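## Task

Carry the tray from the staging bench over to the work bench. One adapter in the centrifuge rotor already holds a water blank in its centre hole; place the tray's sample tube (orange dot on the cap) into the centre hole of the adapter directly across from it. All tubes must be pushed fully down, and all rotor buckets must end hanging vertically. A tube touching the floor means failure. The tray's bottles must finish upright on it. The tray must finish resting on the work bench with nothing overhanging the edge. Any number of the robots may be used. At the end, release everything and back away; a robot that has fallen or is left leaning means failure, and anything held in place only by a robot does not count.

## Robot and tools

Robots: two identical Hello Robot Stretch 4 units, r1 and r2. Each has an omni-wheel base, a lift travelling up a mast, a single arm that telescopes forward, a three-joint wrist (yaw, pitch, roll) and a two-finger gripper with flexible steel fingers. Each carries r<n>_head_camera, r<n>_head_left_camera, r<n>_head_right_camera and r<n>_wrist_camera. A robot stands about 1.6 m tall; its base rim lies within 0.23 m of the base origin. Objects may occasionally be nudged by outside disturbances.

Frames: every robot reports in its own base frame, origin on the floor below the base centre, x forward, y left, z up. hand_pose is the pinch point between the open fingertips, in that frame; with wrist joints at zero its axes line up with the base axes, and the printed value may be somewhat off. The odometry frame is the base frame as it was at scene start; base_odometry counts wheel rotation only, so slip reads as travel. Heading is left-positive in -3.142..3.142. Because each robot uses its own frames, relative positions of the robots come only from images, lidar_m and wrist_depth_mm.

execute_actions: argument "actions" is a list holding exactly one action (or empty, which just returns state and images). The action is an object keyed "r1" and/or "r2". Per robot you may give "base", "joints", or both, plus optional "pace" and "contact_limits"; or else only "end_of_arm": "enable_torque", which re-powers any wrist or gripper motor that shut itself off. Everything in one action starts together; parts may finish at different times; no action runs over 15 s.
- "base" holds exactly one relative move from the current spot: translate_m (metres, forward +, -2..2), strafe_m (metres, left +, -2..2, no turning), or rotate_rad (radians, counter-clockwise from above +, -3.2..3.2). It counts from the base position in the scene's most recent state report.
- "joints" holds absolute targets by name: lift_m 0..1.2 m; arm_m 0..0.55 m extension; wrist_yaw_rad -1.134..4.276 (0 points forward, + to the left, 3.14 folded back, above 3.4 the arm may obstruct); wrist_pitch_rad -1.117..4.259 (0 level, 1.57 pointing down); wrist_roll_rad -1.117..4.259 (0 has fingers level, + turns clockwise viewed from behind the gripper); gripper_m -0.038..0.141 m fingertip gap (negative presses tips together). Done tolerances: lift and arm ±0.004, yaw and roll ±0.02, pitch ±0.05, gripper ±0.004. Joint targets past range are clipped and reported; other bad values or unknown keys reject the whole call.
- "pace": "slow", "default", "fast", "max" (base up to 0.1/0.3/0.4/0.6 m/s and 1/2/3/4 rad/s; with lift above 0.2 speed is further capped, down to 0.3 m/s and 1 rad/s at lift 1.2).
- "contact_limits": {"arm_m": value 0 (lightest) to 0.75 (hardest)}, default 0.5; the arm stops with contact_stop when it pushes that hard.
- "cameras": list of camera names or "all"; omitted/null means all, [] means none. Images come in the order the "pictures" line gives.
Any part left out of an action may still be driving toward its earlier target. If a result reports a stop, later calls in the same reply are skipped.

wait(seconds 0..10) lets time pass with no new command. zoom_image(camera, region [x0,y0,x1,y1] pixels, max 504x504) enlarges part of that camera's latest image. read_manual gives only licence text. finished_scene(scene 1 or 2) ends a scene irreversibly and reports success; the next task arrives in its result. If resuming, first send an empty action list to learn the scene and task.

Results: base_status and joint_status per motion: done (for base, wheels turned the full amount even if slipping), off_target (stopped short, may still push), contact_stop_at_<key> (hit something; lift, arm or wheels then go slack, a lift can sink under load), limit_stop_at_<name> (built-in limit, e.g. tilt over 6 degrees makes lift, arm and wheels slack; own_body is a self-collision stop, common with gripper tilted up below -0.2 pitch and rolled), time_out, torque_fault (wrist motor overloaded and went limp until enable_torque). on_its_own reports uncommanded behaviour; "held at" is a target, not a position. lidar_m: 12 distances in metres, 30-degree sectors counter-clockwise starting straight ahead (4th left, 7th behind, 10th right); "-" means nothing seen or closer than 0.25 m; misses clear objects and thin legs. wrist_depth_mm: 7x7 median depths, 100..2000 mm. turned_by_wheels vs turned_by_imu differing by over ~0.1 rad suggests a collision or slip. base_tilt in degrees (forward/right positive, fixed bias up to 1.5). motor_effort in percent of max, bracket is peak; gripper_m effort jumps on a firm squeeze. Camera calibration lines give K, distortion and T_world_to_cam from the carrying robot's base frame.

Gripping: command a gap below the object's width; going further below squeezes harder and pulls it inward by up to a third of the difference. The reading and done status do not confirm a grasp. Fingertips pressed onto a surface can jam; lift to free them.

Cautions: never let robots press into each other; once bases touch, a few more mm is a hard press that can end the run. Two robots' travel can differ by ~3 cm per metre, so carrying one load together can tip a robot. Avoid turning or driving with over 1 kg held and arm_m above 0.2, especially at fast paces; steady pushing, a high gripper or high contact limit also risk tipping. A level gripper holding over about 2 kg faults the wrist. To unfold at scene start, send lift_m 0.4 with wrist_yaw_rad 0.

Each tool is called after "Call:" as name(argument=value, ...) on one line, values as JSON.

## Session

Call:
execute_actions(actions=[])

Scene clock: 0.00 s.
r1.base_odometry: x=+0.000 y=+0.000 heading=+0.000 (m, m, rad; r1's odometry frame)
r1.turned_by_wheels: +0.000 (rad since the last result)
r1.turned_by_imu: +0.000 (rad since the last result)
r1.base_tilt: forward=+0.3 right=+0.1 (deg)
r1.lidar_m: 0.99 0.83 0.77 0.89 1.41 3.13 1.73 2.14 1.26 1.29 1.99 2.12
r1.base_status: not commanded
r1.joint_positions: lift_m=+0.154 arm_m=+0.000 wrist_yaw_rad=+3.157 wrist_pitch_rad=-0.008 wrist_roll_rad=+0.011 gripper_m=+0.057
r1.joint_status: not commanded
r1.motor_effort: lift_m=+21 arm_m=-1 wrist_yaw_rad=+0 wrist_pitch_rad=-7 wrist_roll_rad=+0 gripper_m=-3 wheel_0=+0 wheel_1=+0 wheel_2=+0 (%)
r1.hand_pose: x=-0.1190 y=+0.0831 z=+0.3350 quat_wxyz=(-0.008, +0.004, +0.006, +1.000) (m; r1's base frame)
r1.wrist_depth_mm: - 135 - - - - - / - 125 149 - - - - / - 116 144 - - - - / - 128 184 - - - - / 135 - - - - - - / 1138 1397 202 1366 198 1182 1118 / 219 891 878 125 866 778 809
r2.base_odometry: x=+0.000 y=+0.000 heading=+0.000 (m, m, rad; r2's odometry frame)
r2.turned_by_wheels: +0.000 (rad since the last result)
r2.turned_by_imu: +0.000 (rad since the last result)
r2.base_tilt: forward=+1.0 right=-0.1 (deg)
r2.lidar_m: 1.33 1.16 2.67 1.44 1.39 4.17 1.52 1.08 1.02 1.08 1.52 4.16
r2.base_status: not commanded
r2.joint_positions: lift_m=+0.280 arm_m=+0.001 wrist_yaw_rad=+3.134 wrist_pitch_rad=+0.020 wrist_roll_rad=+0.005 gripper_m=+0.057
r2.joint_status: not commanded
r2.motor_effort: lift_m=+18 arm_m=+0 wrist_yaw_rad=+2 wrist_pitch_rad=-9 wrist_roll_rad=+1 gripper_m=-2 wheel_0=+0 wheel_1=+0 wheel_2=+0 (%)
r2.hand_pose: x=-0.1159 y=+0.0897 z=+0.4527 quat_wxyz=(+0.004, -0.010, +0.003, +1.000) (m; r2's base frame)
r2.wrist_depth_mm: - 141 1756 - - - - / - 120 148 - - - - / - 120 151 - - - - / - 141 204 - - - - / 211 1281 1708 - - - - / 228 1281 202 1808 211 1661 1537 / 226 1160 1118 654 1118 1025 1118
pictures: r1_head_camera, r1_head_left_camera, r1_head_right_camera, r1_wrist_camera, r2_head_camera, r2_head_left_camera, r2_head_right_camera, r2_wrist_camera
camera_calibration (this result's frames):
r1_wrist_camera: T_world_to_cam=[[0.0322834, 0.997528, -0.0624078, -0.0613194], [-0.0185997, -0.0618299, -0.997913, 0.398008], [-0.999306, 0.0333768, 0.0165576, 0.0960651], [0, 0, 0, 1]] pos_world=[0.105381, 0.0825703, 0.39176]
r2_wrist_camera: T_world_to_cam=[[-0.0338755, 0.997594, -0.0604875, -0.0514175], [0.016633, -0.0599512, -0.998063, 0.515934], [-0.999288, -0.0348159, -0.0145622, 0.119447], [0, 0, 0, 1]] pos_world=[0.109039, 0.0863833, 0.513564]
Images, in order (width x height): r1_head_camera 420x560, r1_head_left_camera 420x672, r1_head_right_camera 420x672, r1_wrist_camera 616x392, r2_head_camera 420x560, r2_head_left_camera 420x672, r2_head_right_camera 420x672, r2_wrist_camera 616x392.

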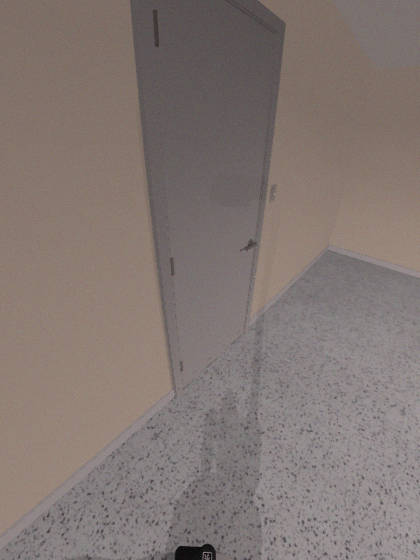

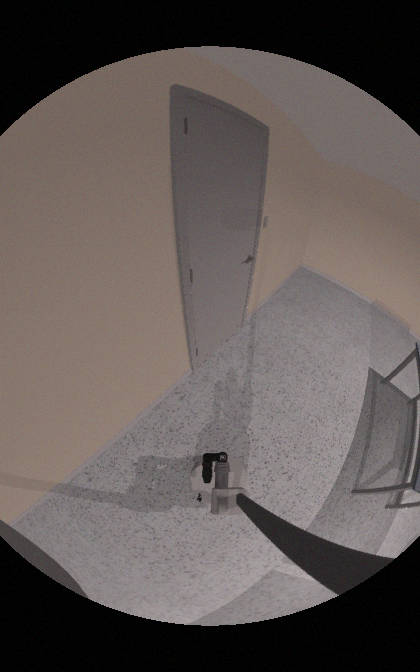

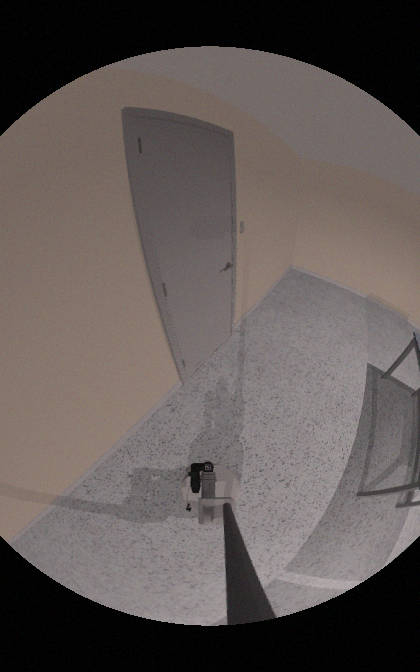

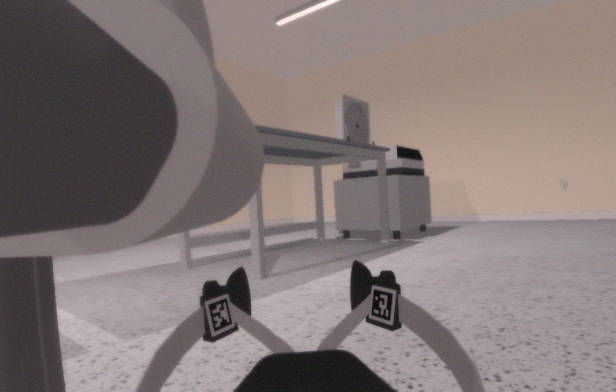

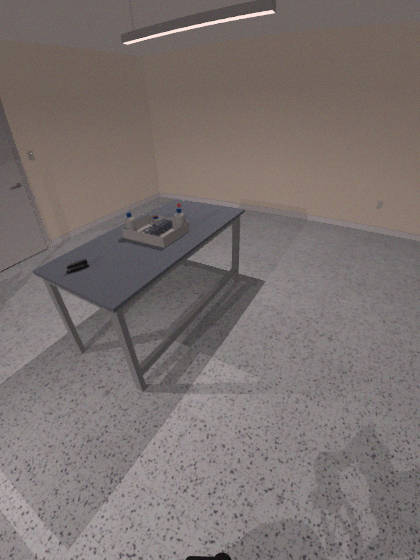

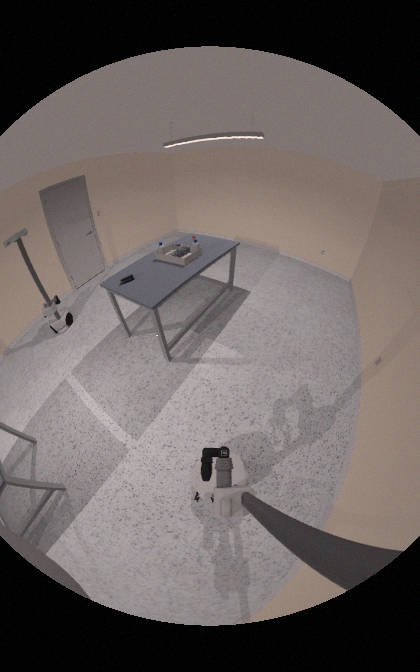

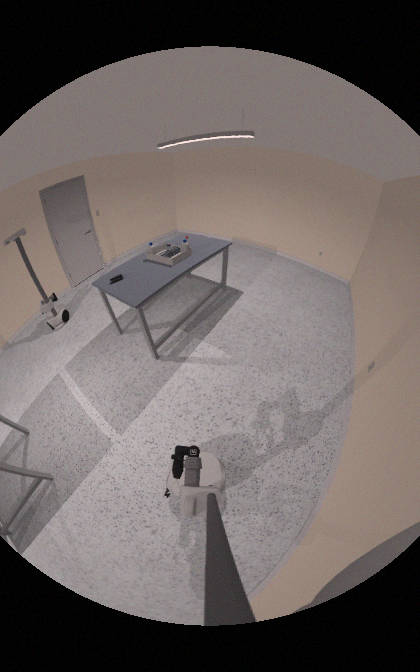

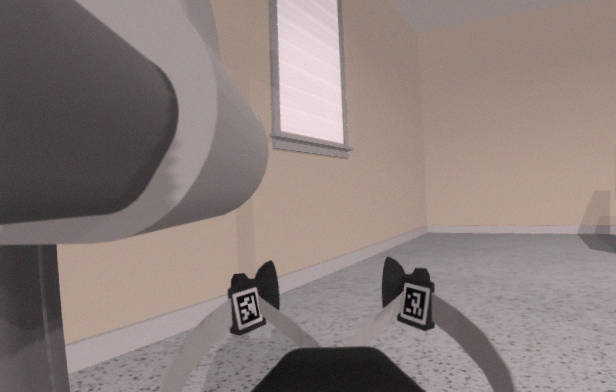

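Call:
zoom_image(camera="r2_head_camera", region=[20, 180, 270, 400])

Call:
zoom_image(camera="r2_head_camera", region=[110, 190, 210, 260])

Region (20, 180, 270, 400) of r2_head_camera's 420x560 image, scaled by 2.016, with more detail than that image has; it fills the top 444 rows of this view, and the rest is white.

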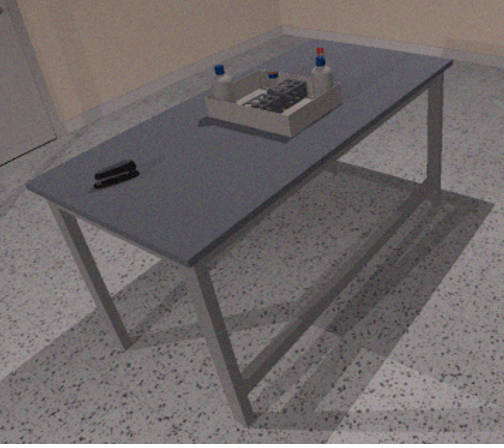

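Region (110, 190, 210, 260) of r2_head_camera's 420x560 image, scaled by 5.040, with more detail than that image has; it fills the top 353 rows of this view, and the rest is white.

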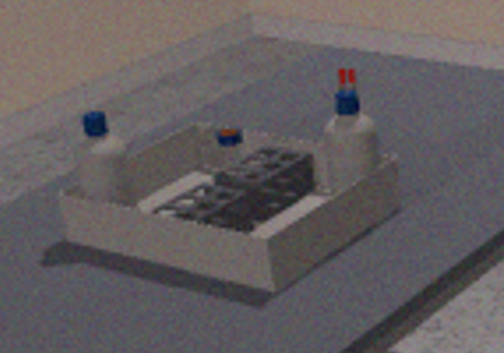

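Call:
execute_actions(actions=[{"r1": {"base": {"rotate_rad": -1.238}, "joints": {"lift_m": 0.22}, "pace": "fast"}, "r2": {"base": {"rotate_rad": -0.093}, "pace": "fast"}}], cameras=["r1_head_camera", "r1_head_right_camera"])

Scene clock: 3.00 s.
r1.base_odometry: x=+0.000 y=+0.000 heading=-1.238 (m, m, rad; r1's odometry frame)
r1.turned_by_wheels: -1.238 (rad since the last result)
r1.turned_by_imu: -1.220 (rad since the last result)
r1.base_tilt: forward=+0.4 right=+0.1 (deg)
r1.lidar_m: 1.58 3.88 1.20 0.85 0.80 0.83 1.15 2.88 1.73 1.67 2.62 1.24
r1.base_status: done
r1.joint_positions: lift_m=+0.220 arm_m=+0.000 wrist_yaw_rad=+3.157 wrist_pitch_rad=-0.008 wrist_roll_rad=+0.011 gripper_m=+0.057
r1.joint_status: all done
r1.motor_effort: lift_m=+24(23) arm_m=-1(1) wrist_yaw_rad=+0(0) wrist_pitch_rad=-6(6) wrist_roll_rad=+0(0) gripper_m=-4(5) wheel_0=+0(6) wheel_1=+0(8) wheel_2=-1(7) (%)
r1.hand_pose: x=-0.1189 y=+0.0831 z=+0.4004 quat_wxyz=(-0.008, +0.004, +0.006, +1.000) (m; r1's base frame)
r1.wrist_depth_mm: - 135 1921 1499 1118 854 732 / - 125 149 1537 1118 866 723 / - 116 143 1537 1138 891 741 / - 129 183 1537 1138 878 750 / 135 - - 1576 1098 904 750 / 1397 1661 200 1430 199 891 759 / 219 1042 1042 125 1008 820 741
r2.base_odometry: x=+0.000 y=+0.000 heading=-0.093 (m, m, rad; r2's odometry frame)
r2.turned_by_wheels: -0.093 (rad since the last result)
r2.turned_by_imu: -0.091 (rad since the last result)
r2.base_tilt: forward=+1.0 right=-0.2 (deg)
r2.lidar_m: 1.49 1.10 2.66 1.63 1.39 3.08 1.64 1.12 1.04 1.07 1.41 3.14
r2.base_status: done
r2.joint_positions: lift_m=+0.280 arm_m=+0.001 wrist_yaw_rad=+3.134 wrist_pitch_rad=+0.020 wrist_roll_rad=+0.005 gripper_m=+0.057
r2.joint_status: not commanded
r2.motor_effort: lift_m=+19(19) arm_m=+0(0) wrist_yaw_rad=+0(1) wrist_pitch_rad=-9(8) wrist_roll_rad=+1(1) gripper_m=-3(5) wheel_0=+2(5) wheel_1=+0(8) wheel_2=-1(7) (%)
r2.hand_pose: x=-0.1159 y=+0.0897 z=+0.4527 quat_wxyz=(+0.004, -0.010, +0.003, +1.000) (m; r2's base frame)
r2.wrist_depth_mm: - 141 1983 - - - - / - 120 149 - - - - / - 120 151 - - - - / - 141 205 - - - - / 211 1336 1863 - - - - / 228 1366 202 1808 211 1618 1537 / 226 1182 1098 661 1098 1025 1098
pictures: r1_head_camera, r1_head_right_camera
Images, in order (width x height): r1_head_camera 420x560, r1_head_right_camera 420x672.

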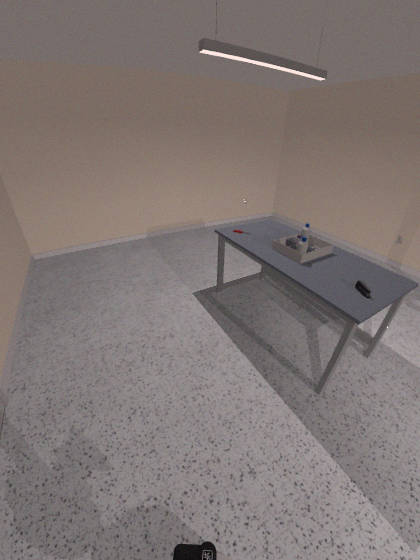

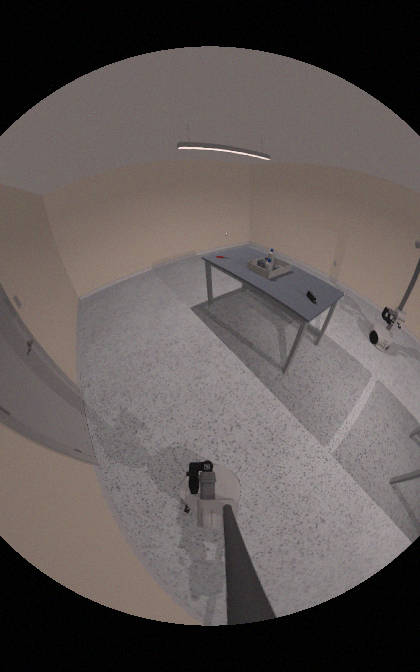

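Call:
execute_actions(actions=[{"r1": {"base": {"translate_m": 1.57}, "joints": {"lift_m": 1.0, "wrist_yaw_rad": 0, "gripper_m": 0.07}, "pace": "max"}, "r2": {"base": {"translate_m": 1.47}, "joints": {"lift_m": 1.0, "wrist_yaw_rad": 0, "gripper_m": 0.07}, "pace": "max"}}], cameras=["r1_head_right_camera", "r2_head_left_camera"])

Scene clock: 7.60 s.
r1.base_odometry: x=+0.513 y=-1.484 heading=-1.238 (m, m, rad; r1's odometry frame)
r1.turned_by_wheels: +0.000 (rad since the last result)
r1.turned_by_imu: +0.000 (rad since the last result)
r1.base_tilt: forward=+0.4 right=+0.1 (deg)
r1.lidar_m: 0.42 2.63 2.44 1.71 1.61 1.69 2.31 2.56 0.50 0.33 0.30 0.32
r1.base_status: done
r1.joint_positions: lift_m=+1.000 arm_m=+0.000 wrist_yaw_rad=+0.000 wrist_pitch_rad=-0.008 wrist_roll_rad=+0.011 gripper_m=+0.070
r1.joint_status: all done
r1.motor_effort: lift_m=+22(25) arm_m=-1(1) wrist_yaw_rad=+1(4) wrist_pitch_rad=-8(6) wrist_roll_rad=+0(0) gripper_m=-2(4) wheel_0=-1(8) wheel_1=-1(6) wheel_2=+0(13) (%)
r1.hand_pose: x=+0.4593 y=-0.0873 z=+1.1806 quat_wxyz=(+1.000, +0.005, -0.004, +0.000) (m; r1's base frame)
r1.wrist_depth_mm: - - - - - - - / - - - - - - - / - - - - - - - / - - - - - - - / - - - - - - - / - - 200 - 198 - - / - - - 124 - - -
r2.base_odometry: x=+1.464 y=-0.136 heading=-0.093 (m, m, rad; r2's odometry frame)
r2.turned_by_wheels: +0.000 (rad since the last result)
r2.turned_by_imu: -0.005 (rad since the last result)
r2.base_tilt: forward=+0.9 right=-0.2 (deg)
r2.lidar_m: 0.49 0.34 0.31 0.31 0.41 2.38 2.64 1.80 1.63 1.70 2.20 2.85
r2.base_status: done
r2.joint_positions: lift_m=+1.000 arm_m=+0.001 wrist_yaw_rad=+0.000 wrist_pitch_rad=+0.020 wrist_roll_rad=+0.005 gripper_m=+0.070
r2.joint_status: all done
r2.motor_effort: lift_m=+21(24) arm_m=+0(0) wrist_yaw_rad=+0(7) wrist_pitch_rad=-9(9) wrist_roll_rad=+0(1) gripper_m=-2(2) wheel_0=-2(7) wheel_1=-2(7) wheel_2=+0(14) (%)
r2.hand_pose: x=+0.4603 y=-0.0874 z=+1.1721 quat_wxyz=(+1.000, +0.003, +0.010, +0.000) (m; r2's base frame)
r2.wrist_depth_mm: - - - - - - - / - - - - - - - / - - - - - - - / - - - - - - - / - - - - - - - / - - 215 - 212 - - / - - - - - - -
pictures: r1_head_right_camera, r2_head_left_camera
Images, in order (width x height): r1_head_right_camera 420x672, r2_head_left_camera 420x672.

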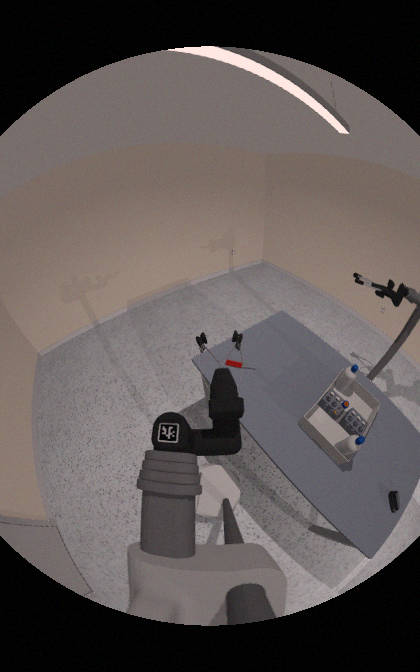

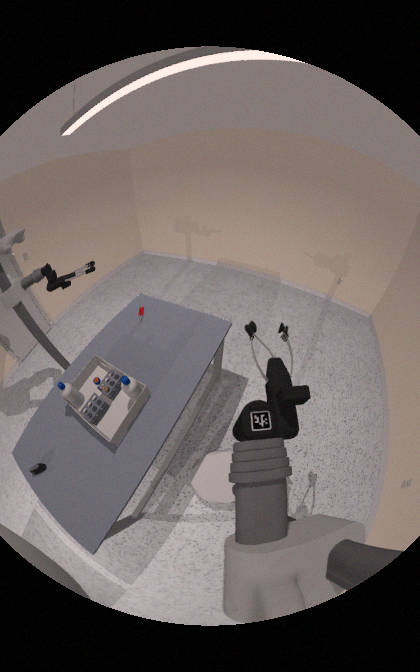

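Call:
execute_actions(actions=[{"r1": {"base": {"rotate_rad": -1.041}, "joints": {"wrist_pitch_rad": 1.57, "wrist_roll_rad": 1.605, "arm_m": 0.15, "lift_m": 1.02}, "pace": "fast"}, "r2": {"base": {"rotate_rad": 1.158}, "joints": {"wrist_pitch_rad": 1.57, "wrist_roll_rad": 1.57, "arm_m": 0.12, "lift_m": 1.02}, "pace": "fast"}}])

Scene clock: 9.93 s.
r1.base_odometry: x=+0.513 y=-1.484 heading=-2.279 (m, m, rad; r1's odometry frame)
r1.turned_by_wheels: -1.041 (rad since the last result)
r1.turned_by_imu: -1.026 (rad since the last result)
r1.base_tilt: forward=+0.5 right=+0.1 (deg)
r1.lidar_m: 0.30 0.29 0.43 2.62 2.47 1.74 1.63 1.68 2.31 2.57 0.48 0.32
r1.base_status: done
r1.joint_positions: lift_m=+1.020 arm_m=+0.149 wrist_yaw_rad=+0.000 wrist_pitch_rad=+1.570 wrist_roll_rad=+1.605 gripper_m=+0.070
r1.joint_status: all done
r1.motor_effort: lift_m=+24(26) arm_m=+5(4) wrist_yaw_rad=+1(0) wrist_pitch_rad=+1(3) wrist_roll_rad=+1(7) gripper_m=-3(3) wheel_0=+0(5) wheel_1=-1(5) wheel_2=+0(6) (%)
r1.hand_pose: x=+0.3204 y=-0.0874 z=+0.9095 quat_wxyz=(+0.492, +0.509, +0.491, -0.508) (m; r1's base frame)
r1.wrist_depth_mm: 362 366 373 1160 1182 1205 1229 / 362 366 370 1160 1182 1205 1205 / 330 364 370 1160 1182 1205 1205 / 324 366 370 1138 960 960 1205 / 330 364 370 1025 960 976 1205 / 324 366 200 1160 200 1182 1205 / 330 362 370 125 1182 1182 1205
r2.base_odometry: x=+1.464 y=-0.136 heading=+1.065 (m, m, rad; r2's odometry frame)
r2.turned_by_wheels: +1.158 (rad since the last result)
r2.turned_by_imu: +1.146 (rad since the last result)
r2.base_tilt: forward=+0.9 right=-0.1 (deg)
r2.lidar_m: 0.29 0.30 0.46 2.41 2.33 1.75 1.67 1.73 2.44 2.84 0.43 0.31
r2.base_status: done
r2.joint_positions: lift_m=+1.020 arm_m=+0.118 wrist_yaw_rad=+0.000 wrist_pitch_rad=+1.570 wrist_roll_rad=+1.569 gripper_m=+0.070
r2.joint_status: all done
r2.motor_effort: lift_m=+21(24) arm_m=+9(11) wrist_yaw_rad=+0(1) wrist_pitch_rad=+1(2) wrist_roll_rad=+3(8) gripper_m=-5(2) wheel_0=+0(5) wheel_1=+1(6) wheel_2=+0(5) (%)
r2.hand_pose: x=+0.2896 y=-0.0874 z=+0.9094 quat_wxyz=(+0.501, +0.500, +0.500, -0.499) (m; r2's base frame)
r2.wrist_depth_mm: 389 382 379 1160 1138 1118 1098 / 392 384 379 1138 1138 1138 1098 / 289 382 377 1160 1118 1118 1138 / 322 382 382 1160 917 931 1118 / 389 384 379 1138 931 904 1098 / 389 379 217 1160 212 917 1118 / 392 359 382 265 1138 1118 1118
pictures: r1_head_camera, r1_head_left_camera, r1_head_right_camera, r1_wrist_camera, r2_head_camera, r2_head_left_camera, r2_head_right_camera, r2_wrist_camera
camera_calibration (this result's frames):
r1_wrist_camera: T_world_to_cam=[[-0.995318, 0.0847205, 0.0465208, 0.28079], [0.0842942, 0.99638, -0.011054, 0.130941], [-0.0472889, -0.00708085, -0.998856, 1.14627], [0, 0, 0, 1]] pos_world=[0.322644, -0.146139, 1.13334]
r2_wrist_camera: T_world_to_cam=[[-0.997623, 0.0528725, -0.0441863, 0.348339], [0.0530658, 0.998586, -0.00321139, 0.131608], [0.043954, -0.00554854, -0.999018, 1.1209], [0, 0, 0, 1]] pos_world=[0.291259, -0.143621, 1.13561]
Images, in order (width x height): r1_head_camera 420x560, r1_head_left_camera 420x672, r1_head_right_camera 420x672, r1_wrist_camera 616x392, r2_head_camera 420x560, r2_head_left_camera 420x672, r2_head_right_camera 420x672, r2_wrist_camera 616x392.

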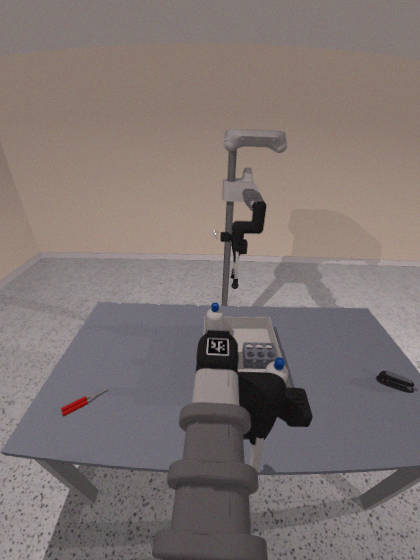

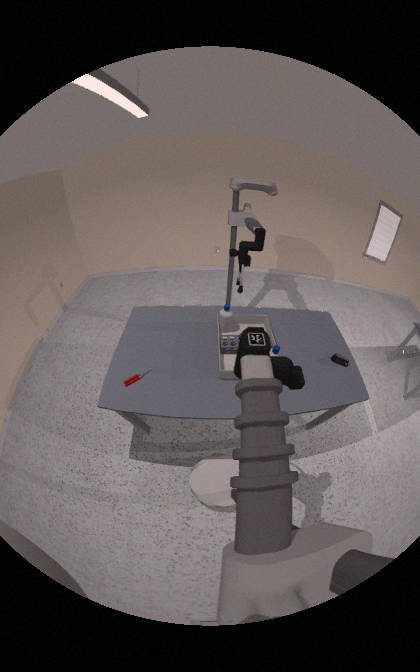

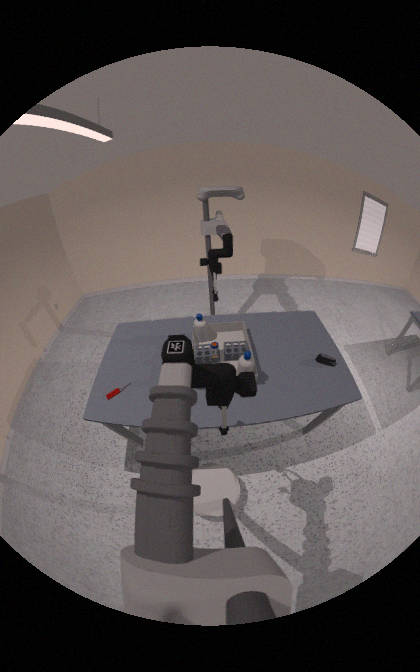

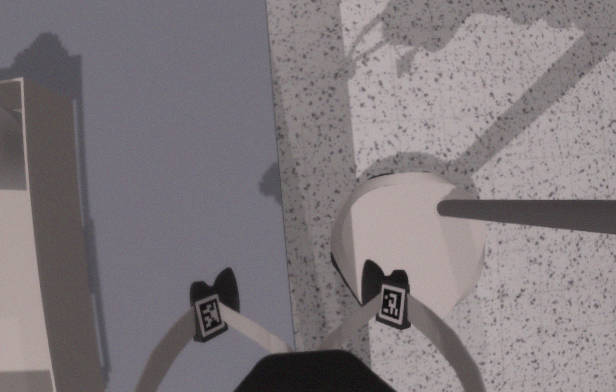

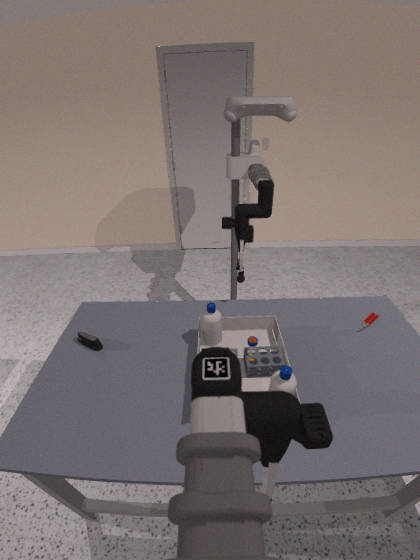

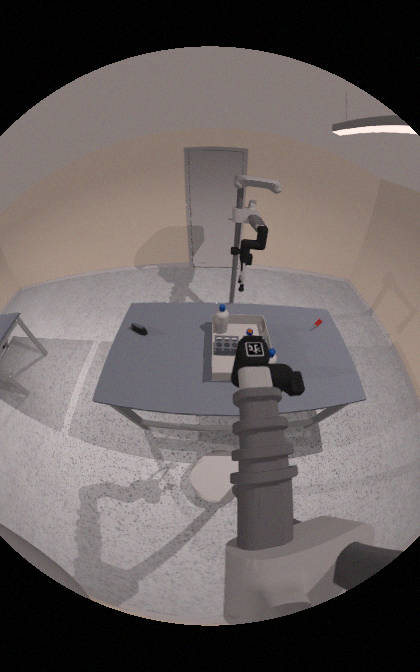

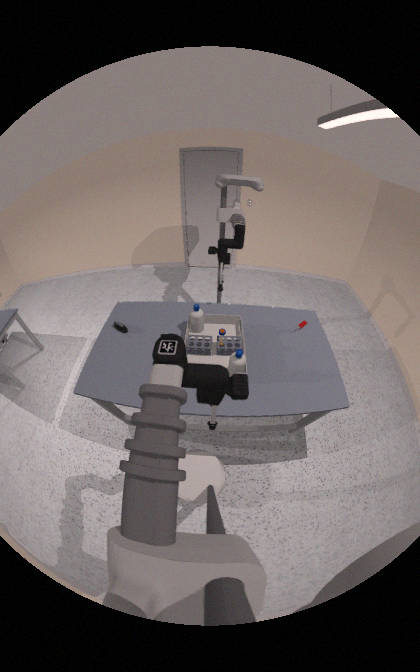

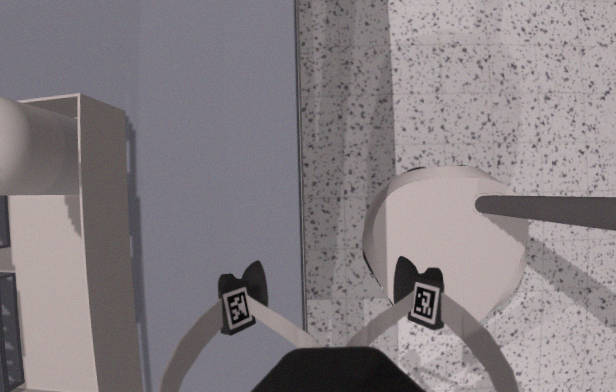

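Call:
execute_actions(actions=[{"r1": {"base": {"rotate_rad": 0.025}, "joints": {"arm_m": 0.36, "lift_m": 1.0}, "pace": "fast"}, "r2": {"base": {"rotate_rad": -0.023}, "joints": {"arm_m": 0.319, "lift_m": 1.0}, "pace": "fast"}}], cameras=["r1_wrist_camera", "r2_wrist_camera"])

Scene clock: 12.10 s.
r1.base_odometry: x=+0.513 y=-1.484 heading=-2.254 (m, m, rad; r1's odometry frame)
r1.turned_by_wheels: +0.025 (rad since the last result)
r1.turned_by_imu: +0.026 (rad since the last result)
r1.base_tilt: forward=+0.5 right=+0.1 (deg)
r1.lidar_m: 0.30 0.33 0.43 2.64 2.40 1.72 1.63 1.70 2.36 2.57 0.43 0.30
r1.base_status: done
r1.joint_positions: lift_m=+1.000 arm_m=+0.359 wrist_yaw_rad=+0.000 wrist_pitch_rad=+1.570 wrist_roll_rad=+1.605 gripper_m=+0.070
r1.joint_status: all done
r1.motor_effort: lift_m=+19(21) arm_m=+5(7) wrist_yaw_rad=+1(0) wrist_pitch_rad=+1(0) wrist_roll_rad=+1(1) gripper_m=-2(3) wheel_0=+1(3) wheel_1=+2(4) wheel_2=+0(3) (%)
r1.hand_pose: x=+0.5303 y=-0.0874 z=+0.8899 quat_wxyz=(+0.492, +0.509, +0.491, -0.508) (m; r1's base frame)
r1.wrist_depth_mm: 342 343 210 353 359 1160 1205 / 285 289 205 355 359 364 1182 / 282 334 264 355 362 366 1182 / 282 343 347 355 359 364 960 / 300 342 349 351 359 364 1182 / 229 338 199 355 200 364 1182 / 279 297 343 125 359 364 1182
r2.base_odometry: x=+1.464 y=-0.136 heading=+1.042 (m, m, rad; r2's odometry frame)
r2.turned_by_wheels: -0.023 (rad since the last result)
r2.turned_by_imu: -0.022 (rad since the last result)
r2.base_tilt: forward=+0.9 right=-0.1 (deg)
r2.lidar_m: 0.29 0.32 0.43 2.40 2.43 1.75 1.67 1.75 2.32 2.82 0.46 0.32
r2.base_status: done
r2.joint_positions: lift_m=+1.000 arm_m=+0.317 wrist_yaw_rad=+0.000 wrist_pitch_rad=+1.570 wrist_roll_rad=+1.570 gripper_m=+0.070
r2.joint_status: all done
r2.motor_effort: lift_m=+14(19) arm_m=+10(11) wrist_yaw_rad=+0(1) wrist_pitch_rad=-1(2) wrist_roll_rad=+3(2) gripper_m=-1(1) wheel_0=+1(3) wheel_1=+0(2) wheel_2=+0(3) (%)
r2.hand_pose: x=+0.4885 y=-0.0874 z=+0.8901 quat_wxyz=(+0.501, +0.500, +0.500, -0.499) (m; r2's base frame)
r2.wrist_depth_mm: 368 364 355 353 347 345 1098 / 373 359 218 351 347 345 1098 / 309 334 179 278 349 345 1078 / 304 334 355 353 347 345 878 / 304 330 355 349 351 345 866 / 368 338 216 353 211 345 891 / 368 304 357 216 349 345 1098
pictures: r1_wrist_camera, r2_wrist_camera
camera_calibration (this result's frames):
r1_wrist_camera: T_world_to_cam=[[-0.995307, 0.08477, 0.046679, 0.490513], [0.084342, 0.996375, -0.0110673, 0.113014], [-0.047448, -0.0070784, -0.998849, 1.13671], [0, 0, 0, 1]] pos_world=[0.532614, -0.146139, 1.11375]
r2_wrist_camera: T_world_to_cam=[[-0.997637, 0.0528673, -0.0438721, 0.545606], [0.0530596, 0.998586, -0.00322804, 0.121011], [0.0436394, -0.00554825, -0.999032, 1.09297], [0, 0, 0, 1]] pos_world=[0.4902, -0.143621, 1.11624]
Images, in order (width x height): r1_wrist_camera 616x392, r2_wrist_camera 616x392.

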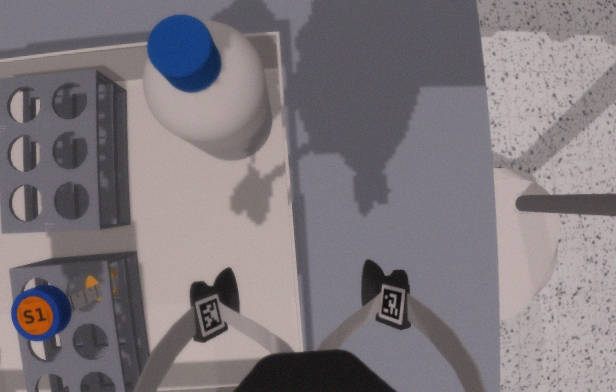

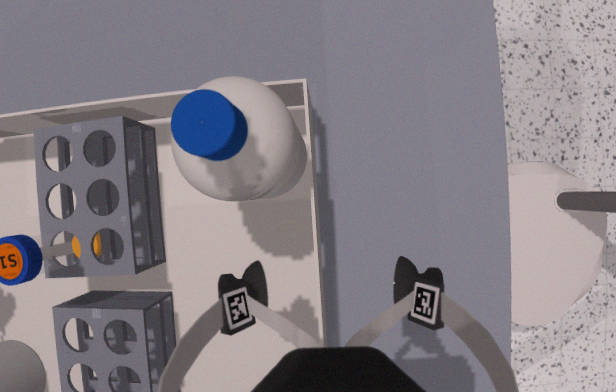

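Call:
execute_actions(actions=[], cameras=["r1_wrist_camera", "r2_wrist_camera", "r2_head_left_camera", "r2_head_right_camera", "r1_head_left_camera", "r1_head_right_camera"])

Call:
zoom_image(camera="r2_head_left_camera", region=[60, 360, 160, 440])

Call:
zoom_image(camera="r2_head_left_camera", region=[310, 360, 410, 440])

Call:
zoom_image(camera="r2_head_right_camera", region=[40, 360, 140, 440])

Call:
zoom_image(camera="r2_head_right_camera", region=[300, 360, 400, 440])

Scene clock: 12.63 s.
r1.base_odometry: x=+0.513 y=-1.484 heading=-2.254 (m, m, rad; r1's odometry frame)
r1.turned_by_wheels: +0.000 (rad since the last result)
r1.turned_by_imu: +0.000 (rad since the last result)
r1.base_tilt: forward=+0.4 right=+0.1 (deg)
r1.lidar_m: 0.30 0.31 0.46 2.64 2.38 1.72 1.60 1.70 2.36 2.57 0.45 0.32
r1.base_status: done
r1.joint_positions: lift_m=+1.000 arm_m=+0.359 wrist_yaw_rad=+0.000 wrist_pitch_rad=+1.570 wrist_roll_rad=+1.605 gripper_m=+0.070
r1.joint_status: all done
r1.motor_effort: lift_m=+19(21) arm_m=+5(7) wrist_yaw_rad=+1(0) wrist_pitch_rad=+0(0) wrist_roll_rad=+1(1) gripper_m=-3(3) wheel_0=+1(3) wheel_1=+2(4) wheel_2=+0(3) (%)
r1.hand_pose: x=+0.5303 y=-0.0874 z=+0.8899 quat_wxyz=(+0.492, +0.509, +0.491, -0.508) (m; r1's base frame)
r1.wrist_depth_mm: 342 345 210 355 359 1160 1182 / 283 289 206 355 359 364 1205 / 281 338 264 353 362 366 1160 / 281 342 347 355 359 366 946 / 300 342 345 355 359 364 1182 / 229 336 200 353 200 364 1182 / 281 298 345 125 357 362 1182
r2.base_odometry: x=+1.464 y=-0.136 heading=+1.042 (m, m, rad; r2's odometry frame)
r2.turned_by_wheels: +0.000 (rad since the last result)
r2.turned_by_imu: +0.000 (rad since the last result)
r2.base_tilt: forward=+1.0 right=-0.1 (deg)
r2.lidar_m: 0.29 0.32 0.49 2.39 2.41 1.75 1.64 1.73 2.37 2.83 0.49 0.32
r2.base_status: done
r2.joint_positions: lift_m=+1.000 arm_m=+0.317 wrist_yaw_rad=+0.000 wrist_pitch_rad=+1.570 wrist_roll_rad=+1.570 gripper_m=+0.070
r2.joint_status: all done
r2.motor_effort: lift_m=+14(19) arm_m=+10(11) wrist_yaw_rad=-1(1) wrist_pitch_rad=-1(2) wrist_roll_rad=+2(2) gripper_m=-1(1) wheel_0=+1(3) wheel_1=+0(2) wheel_2=+0(3) (%)
r2.hand_pose: x=+0.4885 y=-0.0874 z=+0.8901 quat_wxyz=(+0.501, +0.500, +0.500, -0.499) (m; r2's base frame)
r2.wrist_depth_mm: 370 362 357 355 349 343 1078 / 368 362 219 351 351 343 1098 / 307 338 179 276 347 345 1078 / 306 332 230 353 347 345 878 / 304 330 355 351 349 347 878 / 368 340 217 353 212 345 866 / 368 303 357 215 347 345 1098
pictures: r1_head_left_camera, r1_head_right_camera, r1_wrist_camera, r2_head_left_camera, r2_head_right_camera, r2_wrist_camera
camera_calibration (this result's frames):
r1_wrist_camera: T_world_to_cam=[[-0.995307, 0.0847699, 0.0466791, 0.490513], [0.0843419, 0.996375, -0.0110673, 0.113014], [-0.0474481, -0.0070784, -0.998849, 1.13671], [0, 0, 0, 1]] pos_world=[0.532614, -0.146139, 1.11375]
r2_wrist_camera: T_world_to_cam=[[-0.997637, 0.0528675, -0.0438721, 0.545606], [0.0530598, 0.998586, -0.00322804, 0.121011], [0.0436394, -0.00554826, -0.999032, 1.09297], [0, 0, 0, 1]] pos_world=[0.4902, -0.143621, 1.11624]
Images, in order (width x height): r1_head_left_camera 420x672, r1_head_right_camera 420x672, r1_wrist_camera 616x392, r2_head_left_camera 420x672, r2_head_right_camera 420x672, r2_wrist_camera 616x392.

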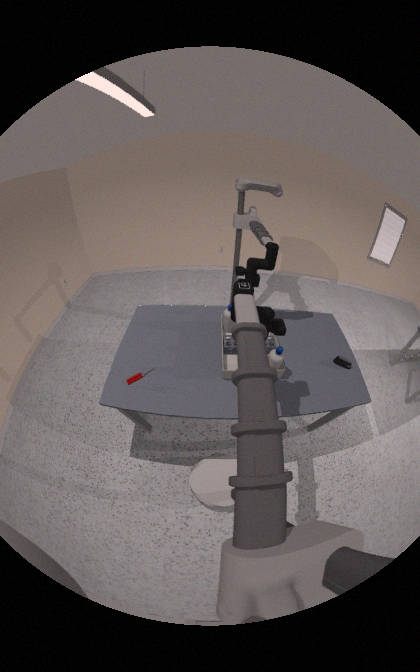

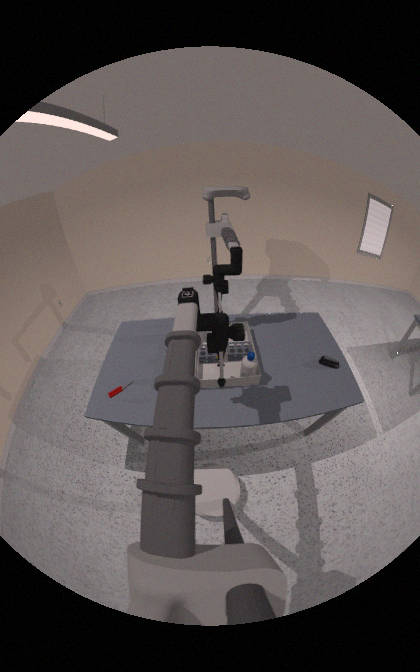

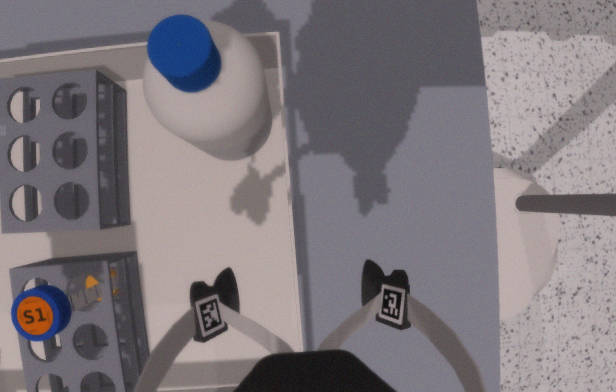

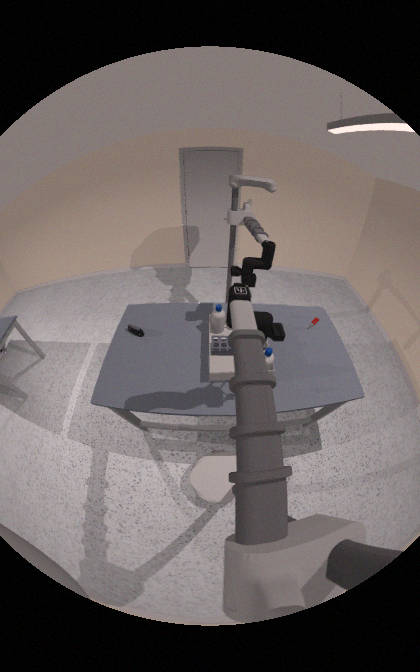

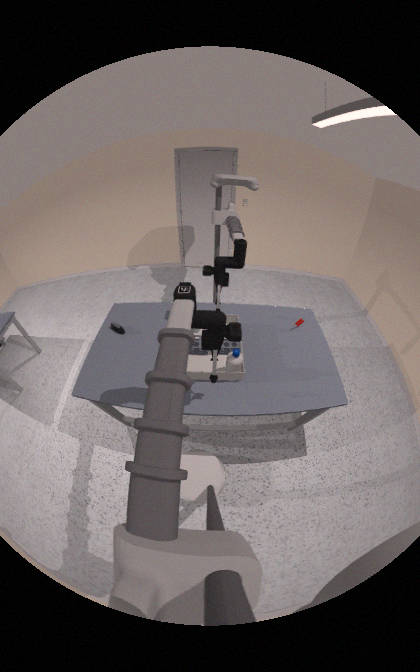

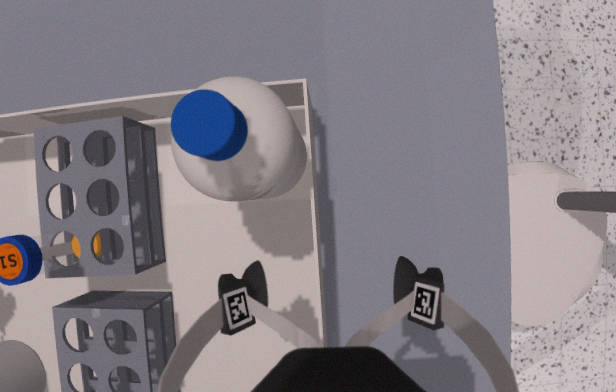

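Region (60, 360, 160, 440) of r2_head_left_camera's 420x672 image, scaled by 5.040, with more detail than that image has; it fills the top 403 rows of this view, and the rest is white.

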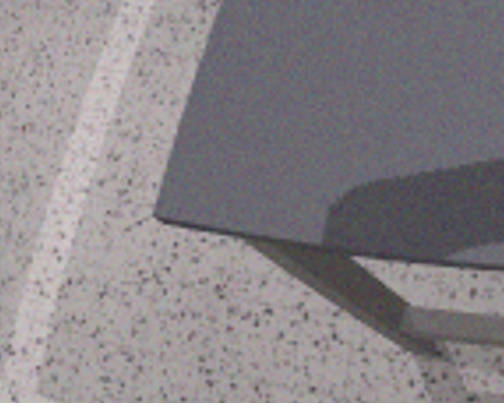

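Region (310, 360, 410, 440) of r2_head_left_camera's 420x672 image, scaled by 5.040, with more detail than that image has; it fills the top 403 rows of this view, and the rest is white.

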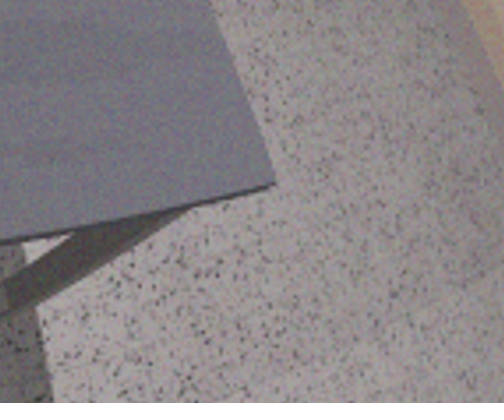

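Region (40, 360, 140, 440) of r2_head_right_camera's 420x672 image, scaled by 5.040, with more detail than that image has; it fills the top 403 rows of this view, and the rest is white.

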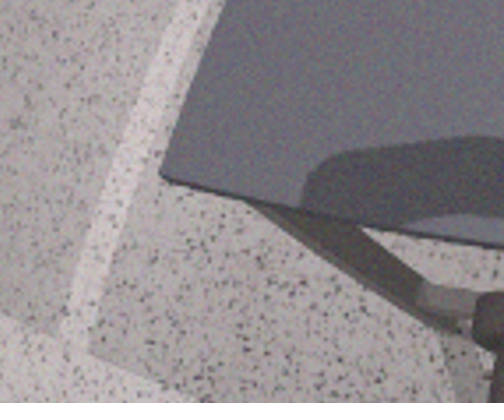

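Region (300, 360, 400, 440) of r2_head_right_camera's 420x672 image, scaled by 5.040, with more detail than that image has; it fills the top 403 rows of this view, and the rest is white.

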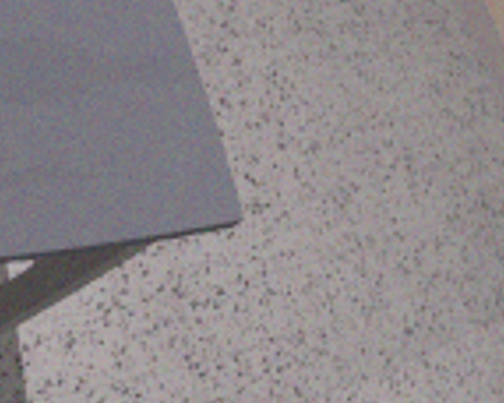

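Call:
execute_actions(actions=[{"r1": {"base": {"strafe_m": -0.041}, "joints": {"lift_m": 0.914, "wrist_roll_rad": 1.575, "gripper_m": 0.035}}, "r2": {"base": {"rotate_rad": 0.008}, "joints": {"lift_m": 0.916, "arm_m": 0.326, "wrist_roll_rad": 1.548, "gripper_m": 0.035}}}], cameras=["r1_wrist_camera", "r2_wrist_camera"])

Scene clock: 14.73 s.
r1.base_odometry: x=+0.481 y=-1.458 heading=-2.254 (m, m, rad; r1's odometry frame)
r1.turned_by_wheels: +0.000 (rad since the last result)
r1.turned_by_imu: +0.001 (rad since the last result)
r1.base_tilt: forward=+0.5 right=+0.1 (deg)
r1.lidar_m: 0.29 0.32 0.44 2.69 2.37 1.75 1.64 1.70 2.34 2.51 0.46 0.32
r1.base_status: done
r1.joint_positions: lift_m=+0.914 arm_m=+0.359 wrist_yaw_rad=+0.000 wrist_pitch_rad=+1.570 wrist_roll_rad=+1.575 gripper_m=+0.035
r1.joint_status: all done
r1.motor_effort: lift_m=+18(17) arm_m=+5(5) wrist_yaw_rad=+2(1) wrist_pitch_rad=+0(1) wrist_roll_rad=-1(3) gripper_m=-4(4) wheel_0=+0(7) wheel_1=+0(7) wheel_2=+0(1) (%)
r1.hand_pose: x=+0.5303 y=-0.0874 z=+0.8040 quat_wxyz=(+0.499, +0.501, +0.499, -0.501) (m; r1's base frame)
r1.wrist_depth_mm: - - 189 268 271 276 1098 / - - 121 266 272 277 1078 / 226 118 123 267 272 276 1098 / 249 128 176 267 271 276 732 / 249 258 262 267 271 274 878 / 250 256 211 263 192 274 569 / 222 255 260 123 270 273 278
r2.base_odometry: x=+1.464 y=-0.136 heading=+1.050 (m, m, rad; r2's odometry frame)
r2.turned_by_wheels: +0.008 (rad since the last result)
r2.turned_by_imu: +0.009 (rad since the last result)
r2.base_tilt: forward=+0.9 right=-0.2 (deg)
r2.lidar_m: 0.28 0.33 0.45 2.40 2.38 1.76 1.67 1.73 2.42 2.83 0.45 0.31
r2.base_status: done
r2.joint_positions: lift_m=+0.916 arm_m=+0.324 wrist_yaw_rad=+0.000 wrist_pitch_rad=+1.570 wrist_roll_rad=+1.549 gripper_m=+0.035
r2.joint_status: all done
r2.motor_effort: lift_m=+14(14) arm_m=+10(10) wrist_yaw_rad=+2(1) wrist_pitch_rad=-1(1) wrist_roll_rad=+0(1) gripper_m=+1(0) wheel_0=+1(3) wheel_1=+1(4) wheel_2=+1(4) (%)
r2.hand_pose: x=+0.4955 y=-0.0874 z=+0.8061 quat_wxyz=(+0.506, +0.495, +0.505, -0.494) (m; r2's base frame)
r2.wrist_depth_mm: 278 - 124 267 265 260 258 / 216 - 122 191 264 262 259 / 220 130 126 191 264 262 257 / 246 272 268 267 265 262 259 / 245 274 270 266 265 260 257 / 241 273 270 267 191 263 258 / 216 271 271 207 265 260 260
pictures: r1_wrist_camera, r2_wrist_camera
camera_calibration (this result's frames):
r1_wrist_camera: T_world_to_cam=[[-0.997372, 0.0554125, 0.0466768, 0.493058], [0.0549517, 0.998427, -0.0110981, 0.127853], [-0.0472184, -0.00850394, -0.998848, 1.05062], [0, 0, 0, 1]] pos_world=[0.534345, -0.146039, 1.02782]
r2_wrist_camera: T_world_to_cam=[[-0.998526, 0.0319865, -0.043853, 0.547464], [0.0321597, 0.999477, -0.00324868, 0.13082], [0.0437262, -0.00465419, -0.999033, 1.00882], [0, 0, 0, 1]] pos_world=[0.498337, -0.143568, 1.03228]
Images, in order (width x height): r1_wrist_camera 616x392, r2_wrist_camera 616x392.

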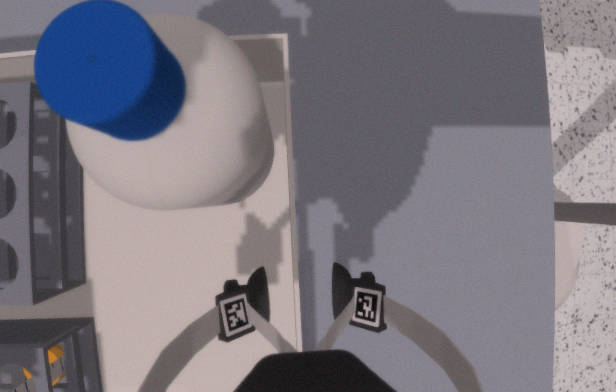

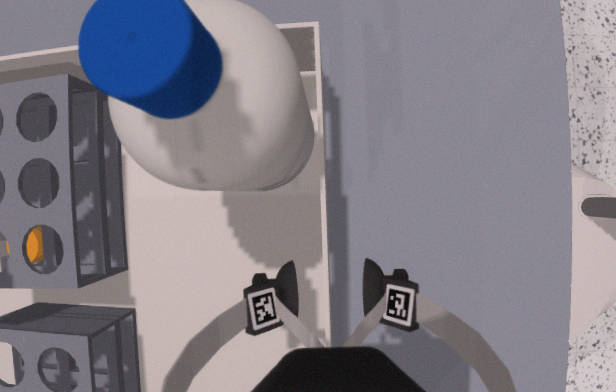

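Call:
execute_actions(actions=[{"r1": {"joints": {"arm_m": 0.362, "gripper_m": -0.036}}, "r2": {"joints": {"arm_m": 0.328, "gripper_m": -0.036}}}], cameras=["r1_wrist_camera", "r2_wrist_camera"])

Scene clock: 16.23 s.
r1.base_odometry: x=+0.481 y=-1.458 heading=-2.254 (m, m, rad; r1's odometry frame)
r1.turned_by_wheels: +0.000 (rad since the last result)
r1.turned_by_imu: +0.001 (rad since the last result)
r1.base_tilt: forward=+0.5 right=+0.1 (deg)
r1.lidar_m: 0.30 0.33 0.45 2.68 2.38 1.73 1.63 1.70 2.36 2.54 0.46 0.33
r1.base_status: not commanded
r1.joint_positions: lift_m=+0.914 arm_m=+0.361 wrist_yaw_rad=+0.000 wrist_pitch_rad=+1.569 wrist_roll_rad=+1.575 gripper_m=-0.035
r1.joint_status: all done
r1.motor_effort: lift_m=+21(21) arm_m=+5(7) wrist_yaw_rad=+0(2) wrist_pitch_rad=+2(1) wrist_roll_rad=-1(1) gripper_m=-19(19) wheel_0=+0(0) wheel_1=+0(0) wheel_2=+0(0) (%)
r1.hand_pose: x=+0.5326 y=-0.0874 z=+0.8037 quat_wxyz=(+0.499, +0.502, +0.498, -0.501) (m; r1's base frame)
r1.wrist_depth_mm: - - 119 266 271 274 1098 / - - 114 266 270 273 683 / 217 111 117 267 270 274 1078 / 241 120 164 265 271 273 750 / 242 251 254 265 268 273 866 / 246 251 185 200 180 273 569 / 217 248 253 119 268 272 276
r2.base_odometry: x=+1.464 y=-0.136 heading=+1.050 (m, m, rad; r2's odometry frame)
r2.turned_by_wheels: +0.000 (rad since the last result)
r2.turned_by_imu: +0.001 (rad since the last result)
r2.base_tilt: forward=+1.0 right=-0.2 (deg)
r2.lidar_m: 0.29 0.31 0.47 2.39 2.36 1.75 1.66 1.76 2.40 2.83 0.46 0.32
r2.base_status: not commanded
r2.joint_positions: lift_m=+0.916 arm_m=+0.326 wrist_yaw_rad=+0.000 wrist_pitch_rad=+1.570 wrist_roll_rad=+1.549 gripper_m=-0.035
r2.joint_status: all done
r2.motor_effort: lift_m=+16(16) arm_m=+9(9) wrist_yaw_rad=+0(0) wrist_pitch_rad=-1(1) wrist_roll_rad=-1(1) gripper_m=-19(18) wheel_0=+1(1) wheel_1=+1(1) wheel_2=+1(1) (%)
r2.hand_pose: x=+0.4976 y=-0.0874 z=+0.8059 quat_wxyz=(+0.506, +0.495, +0.505, -0.494) (m; r2's base frame)
r2.wrist_depth_mm: 276 - 117 193 262 257 256 / 220 121 116 186 263 260 257 / 239 124 120 192 265 259 257 / 210 265 262 260 262 258 257 / 236 266 263 260 265 259 258 / 241 266 263 198 183 258 257 / 208 263 263 222 264 260 257
pictures: r1_wrist_camera, r2_wrist_camera
camera_calibration (this result's frames):
r1_wrist_camera: T_world_to_cam=[[-0.997409, 0.0554223, 0.0458746, 0.495983], [0.0549705, 0.998427, -0.0110538, 0.12768], [-0.0464151, -0.00850336, -0.998886, 1.05007], [0, 0, 0, 1]] pos_world=[0.536418, -0.146039, 1.02756]
r2_wrist_camera: T_world_to_cam=[[-0.998515, 0.031973, -0.0441032, 0.549758], [0.032147, 0.999478, -0.00324062, 0.130752], [0.0439766, -0.00465359, -0.999022, 1.00838], [0, 0, 0, 1]] pos_world=[0.500394, -0.143568, 1.03206]
Images, in order (width x height): r1_wrist_camera 616x392, r2_wrist_camera 616x392.

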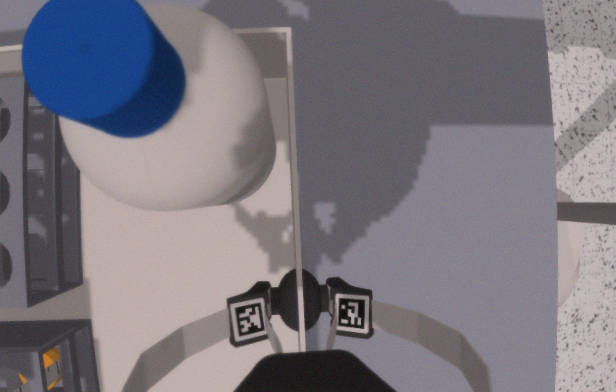

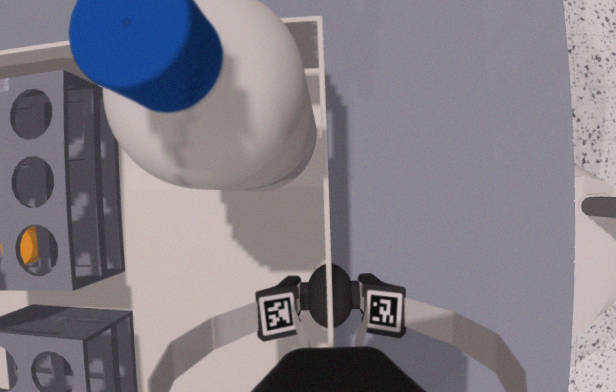

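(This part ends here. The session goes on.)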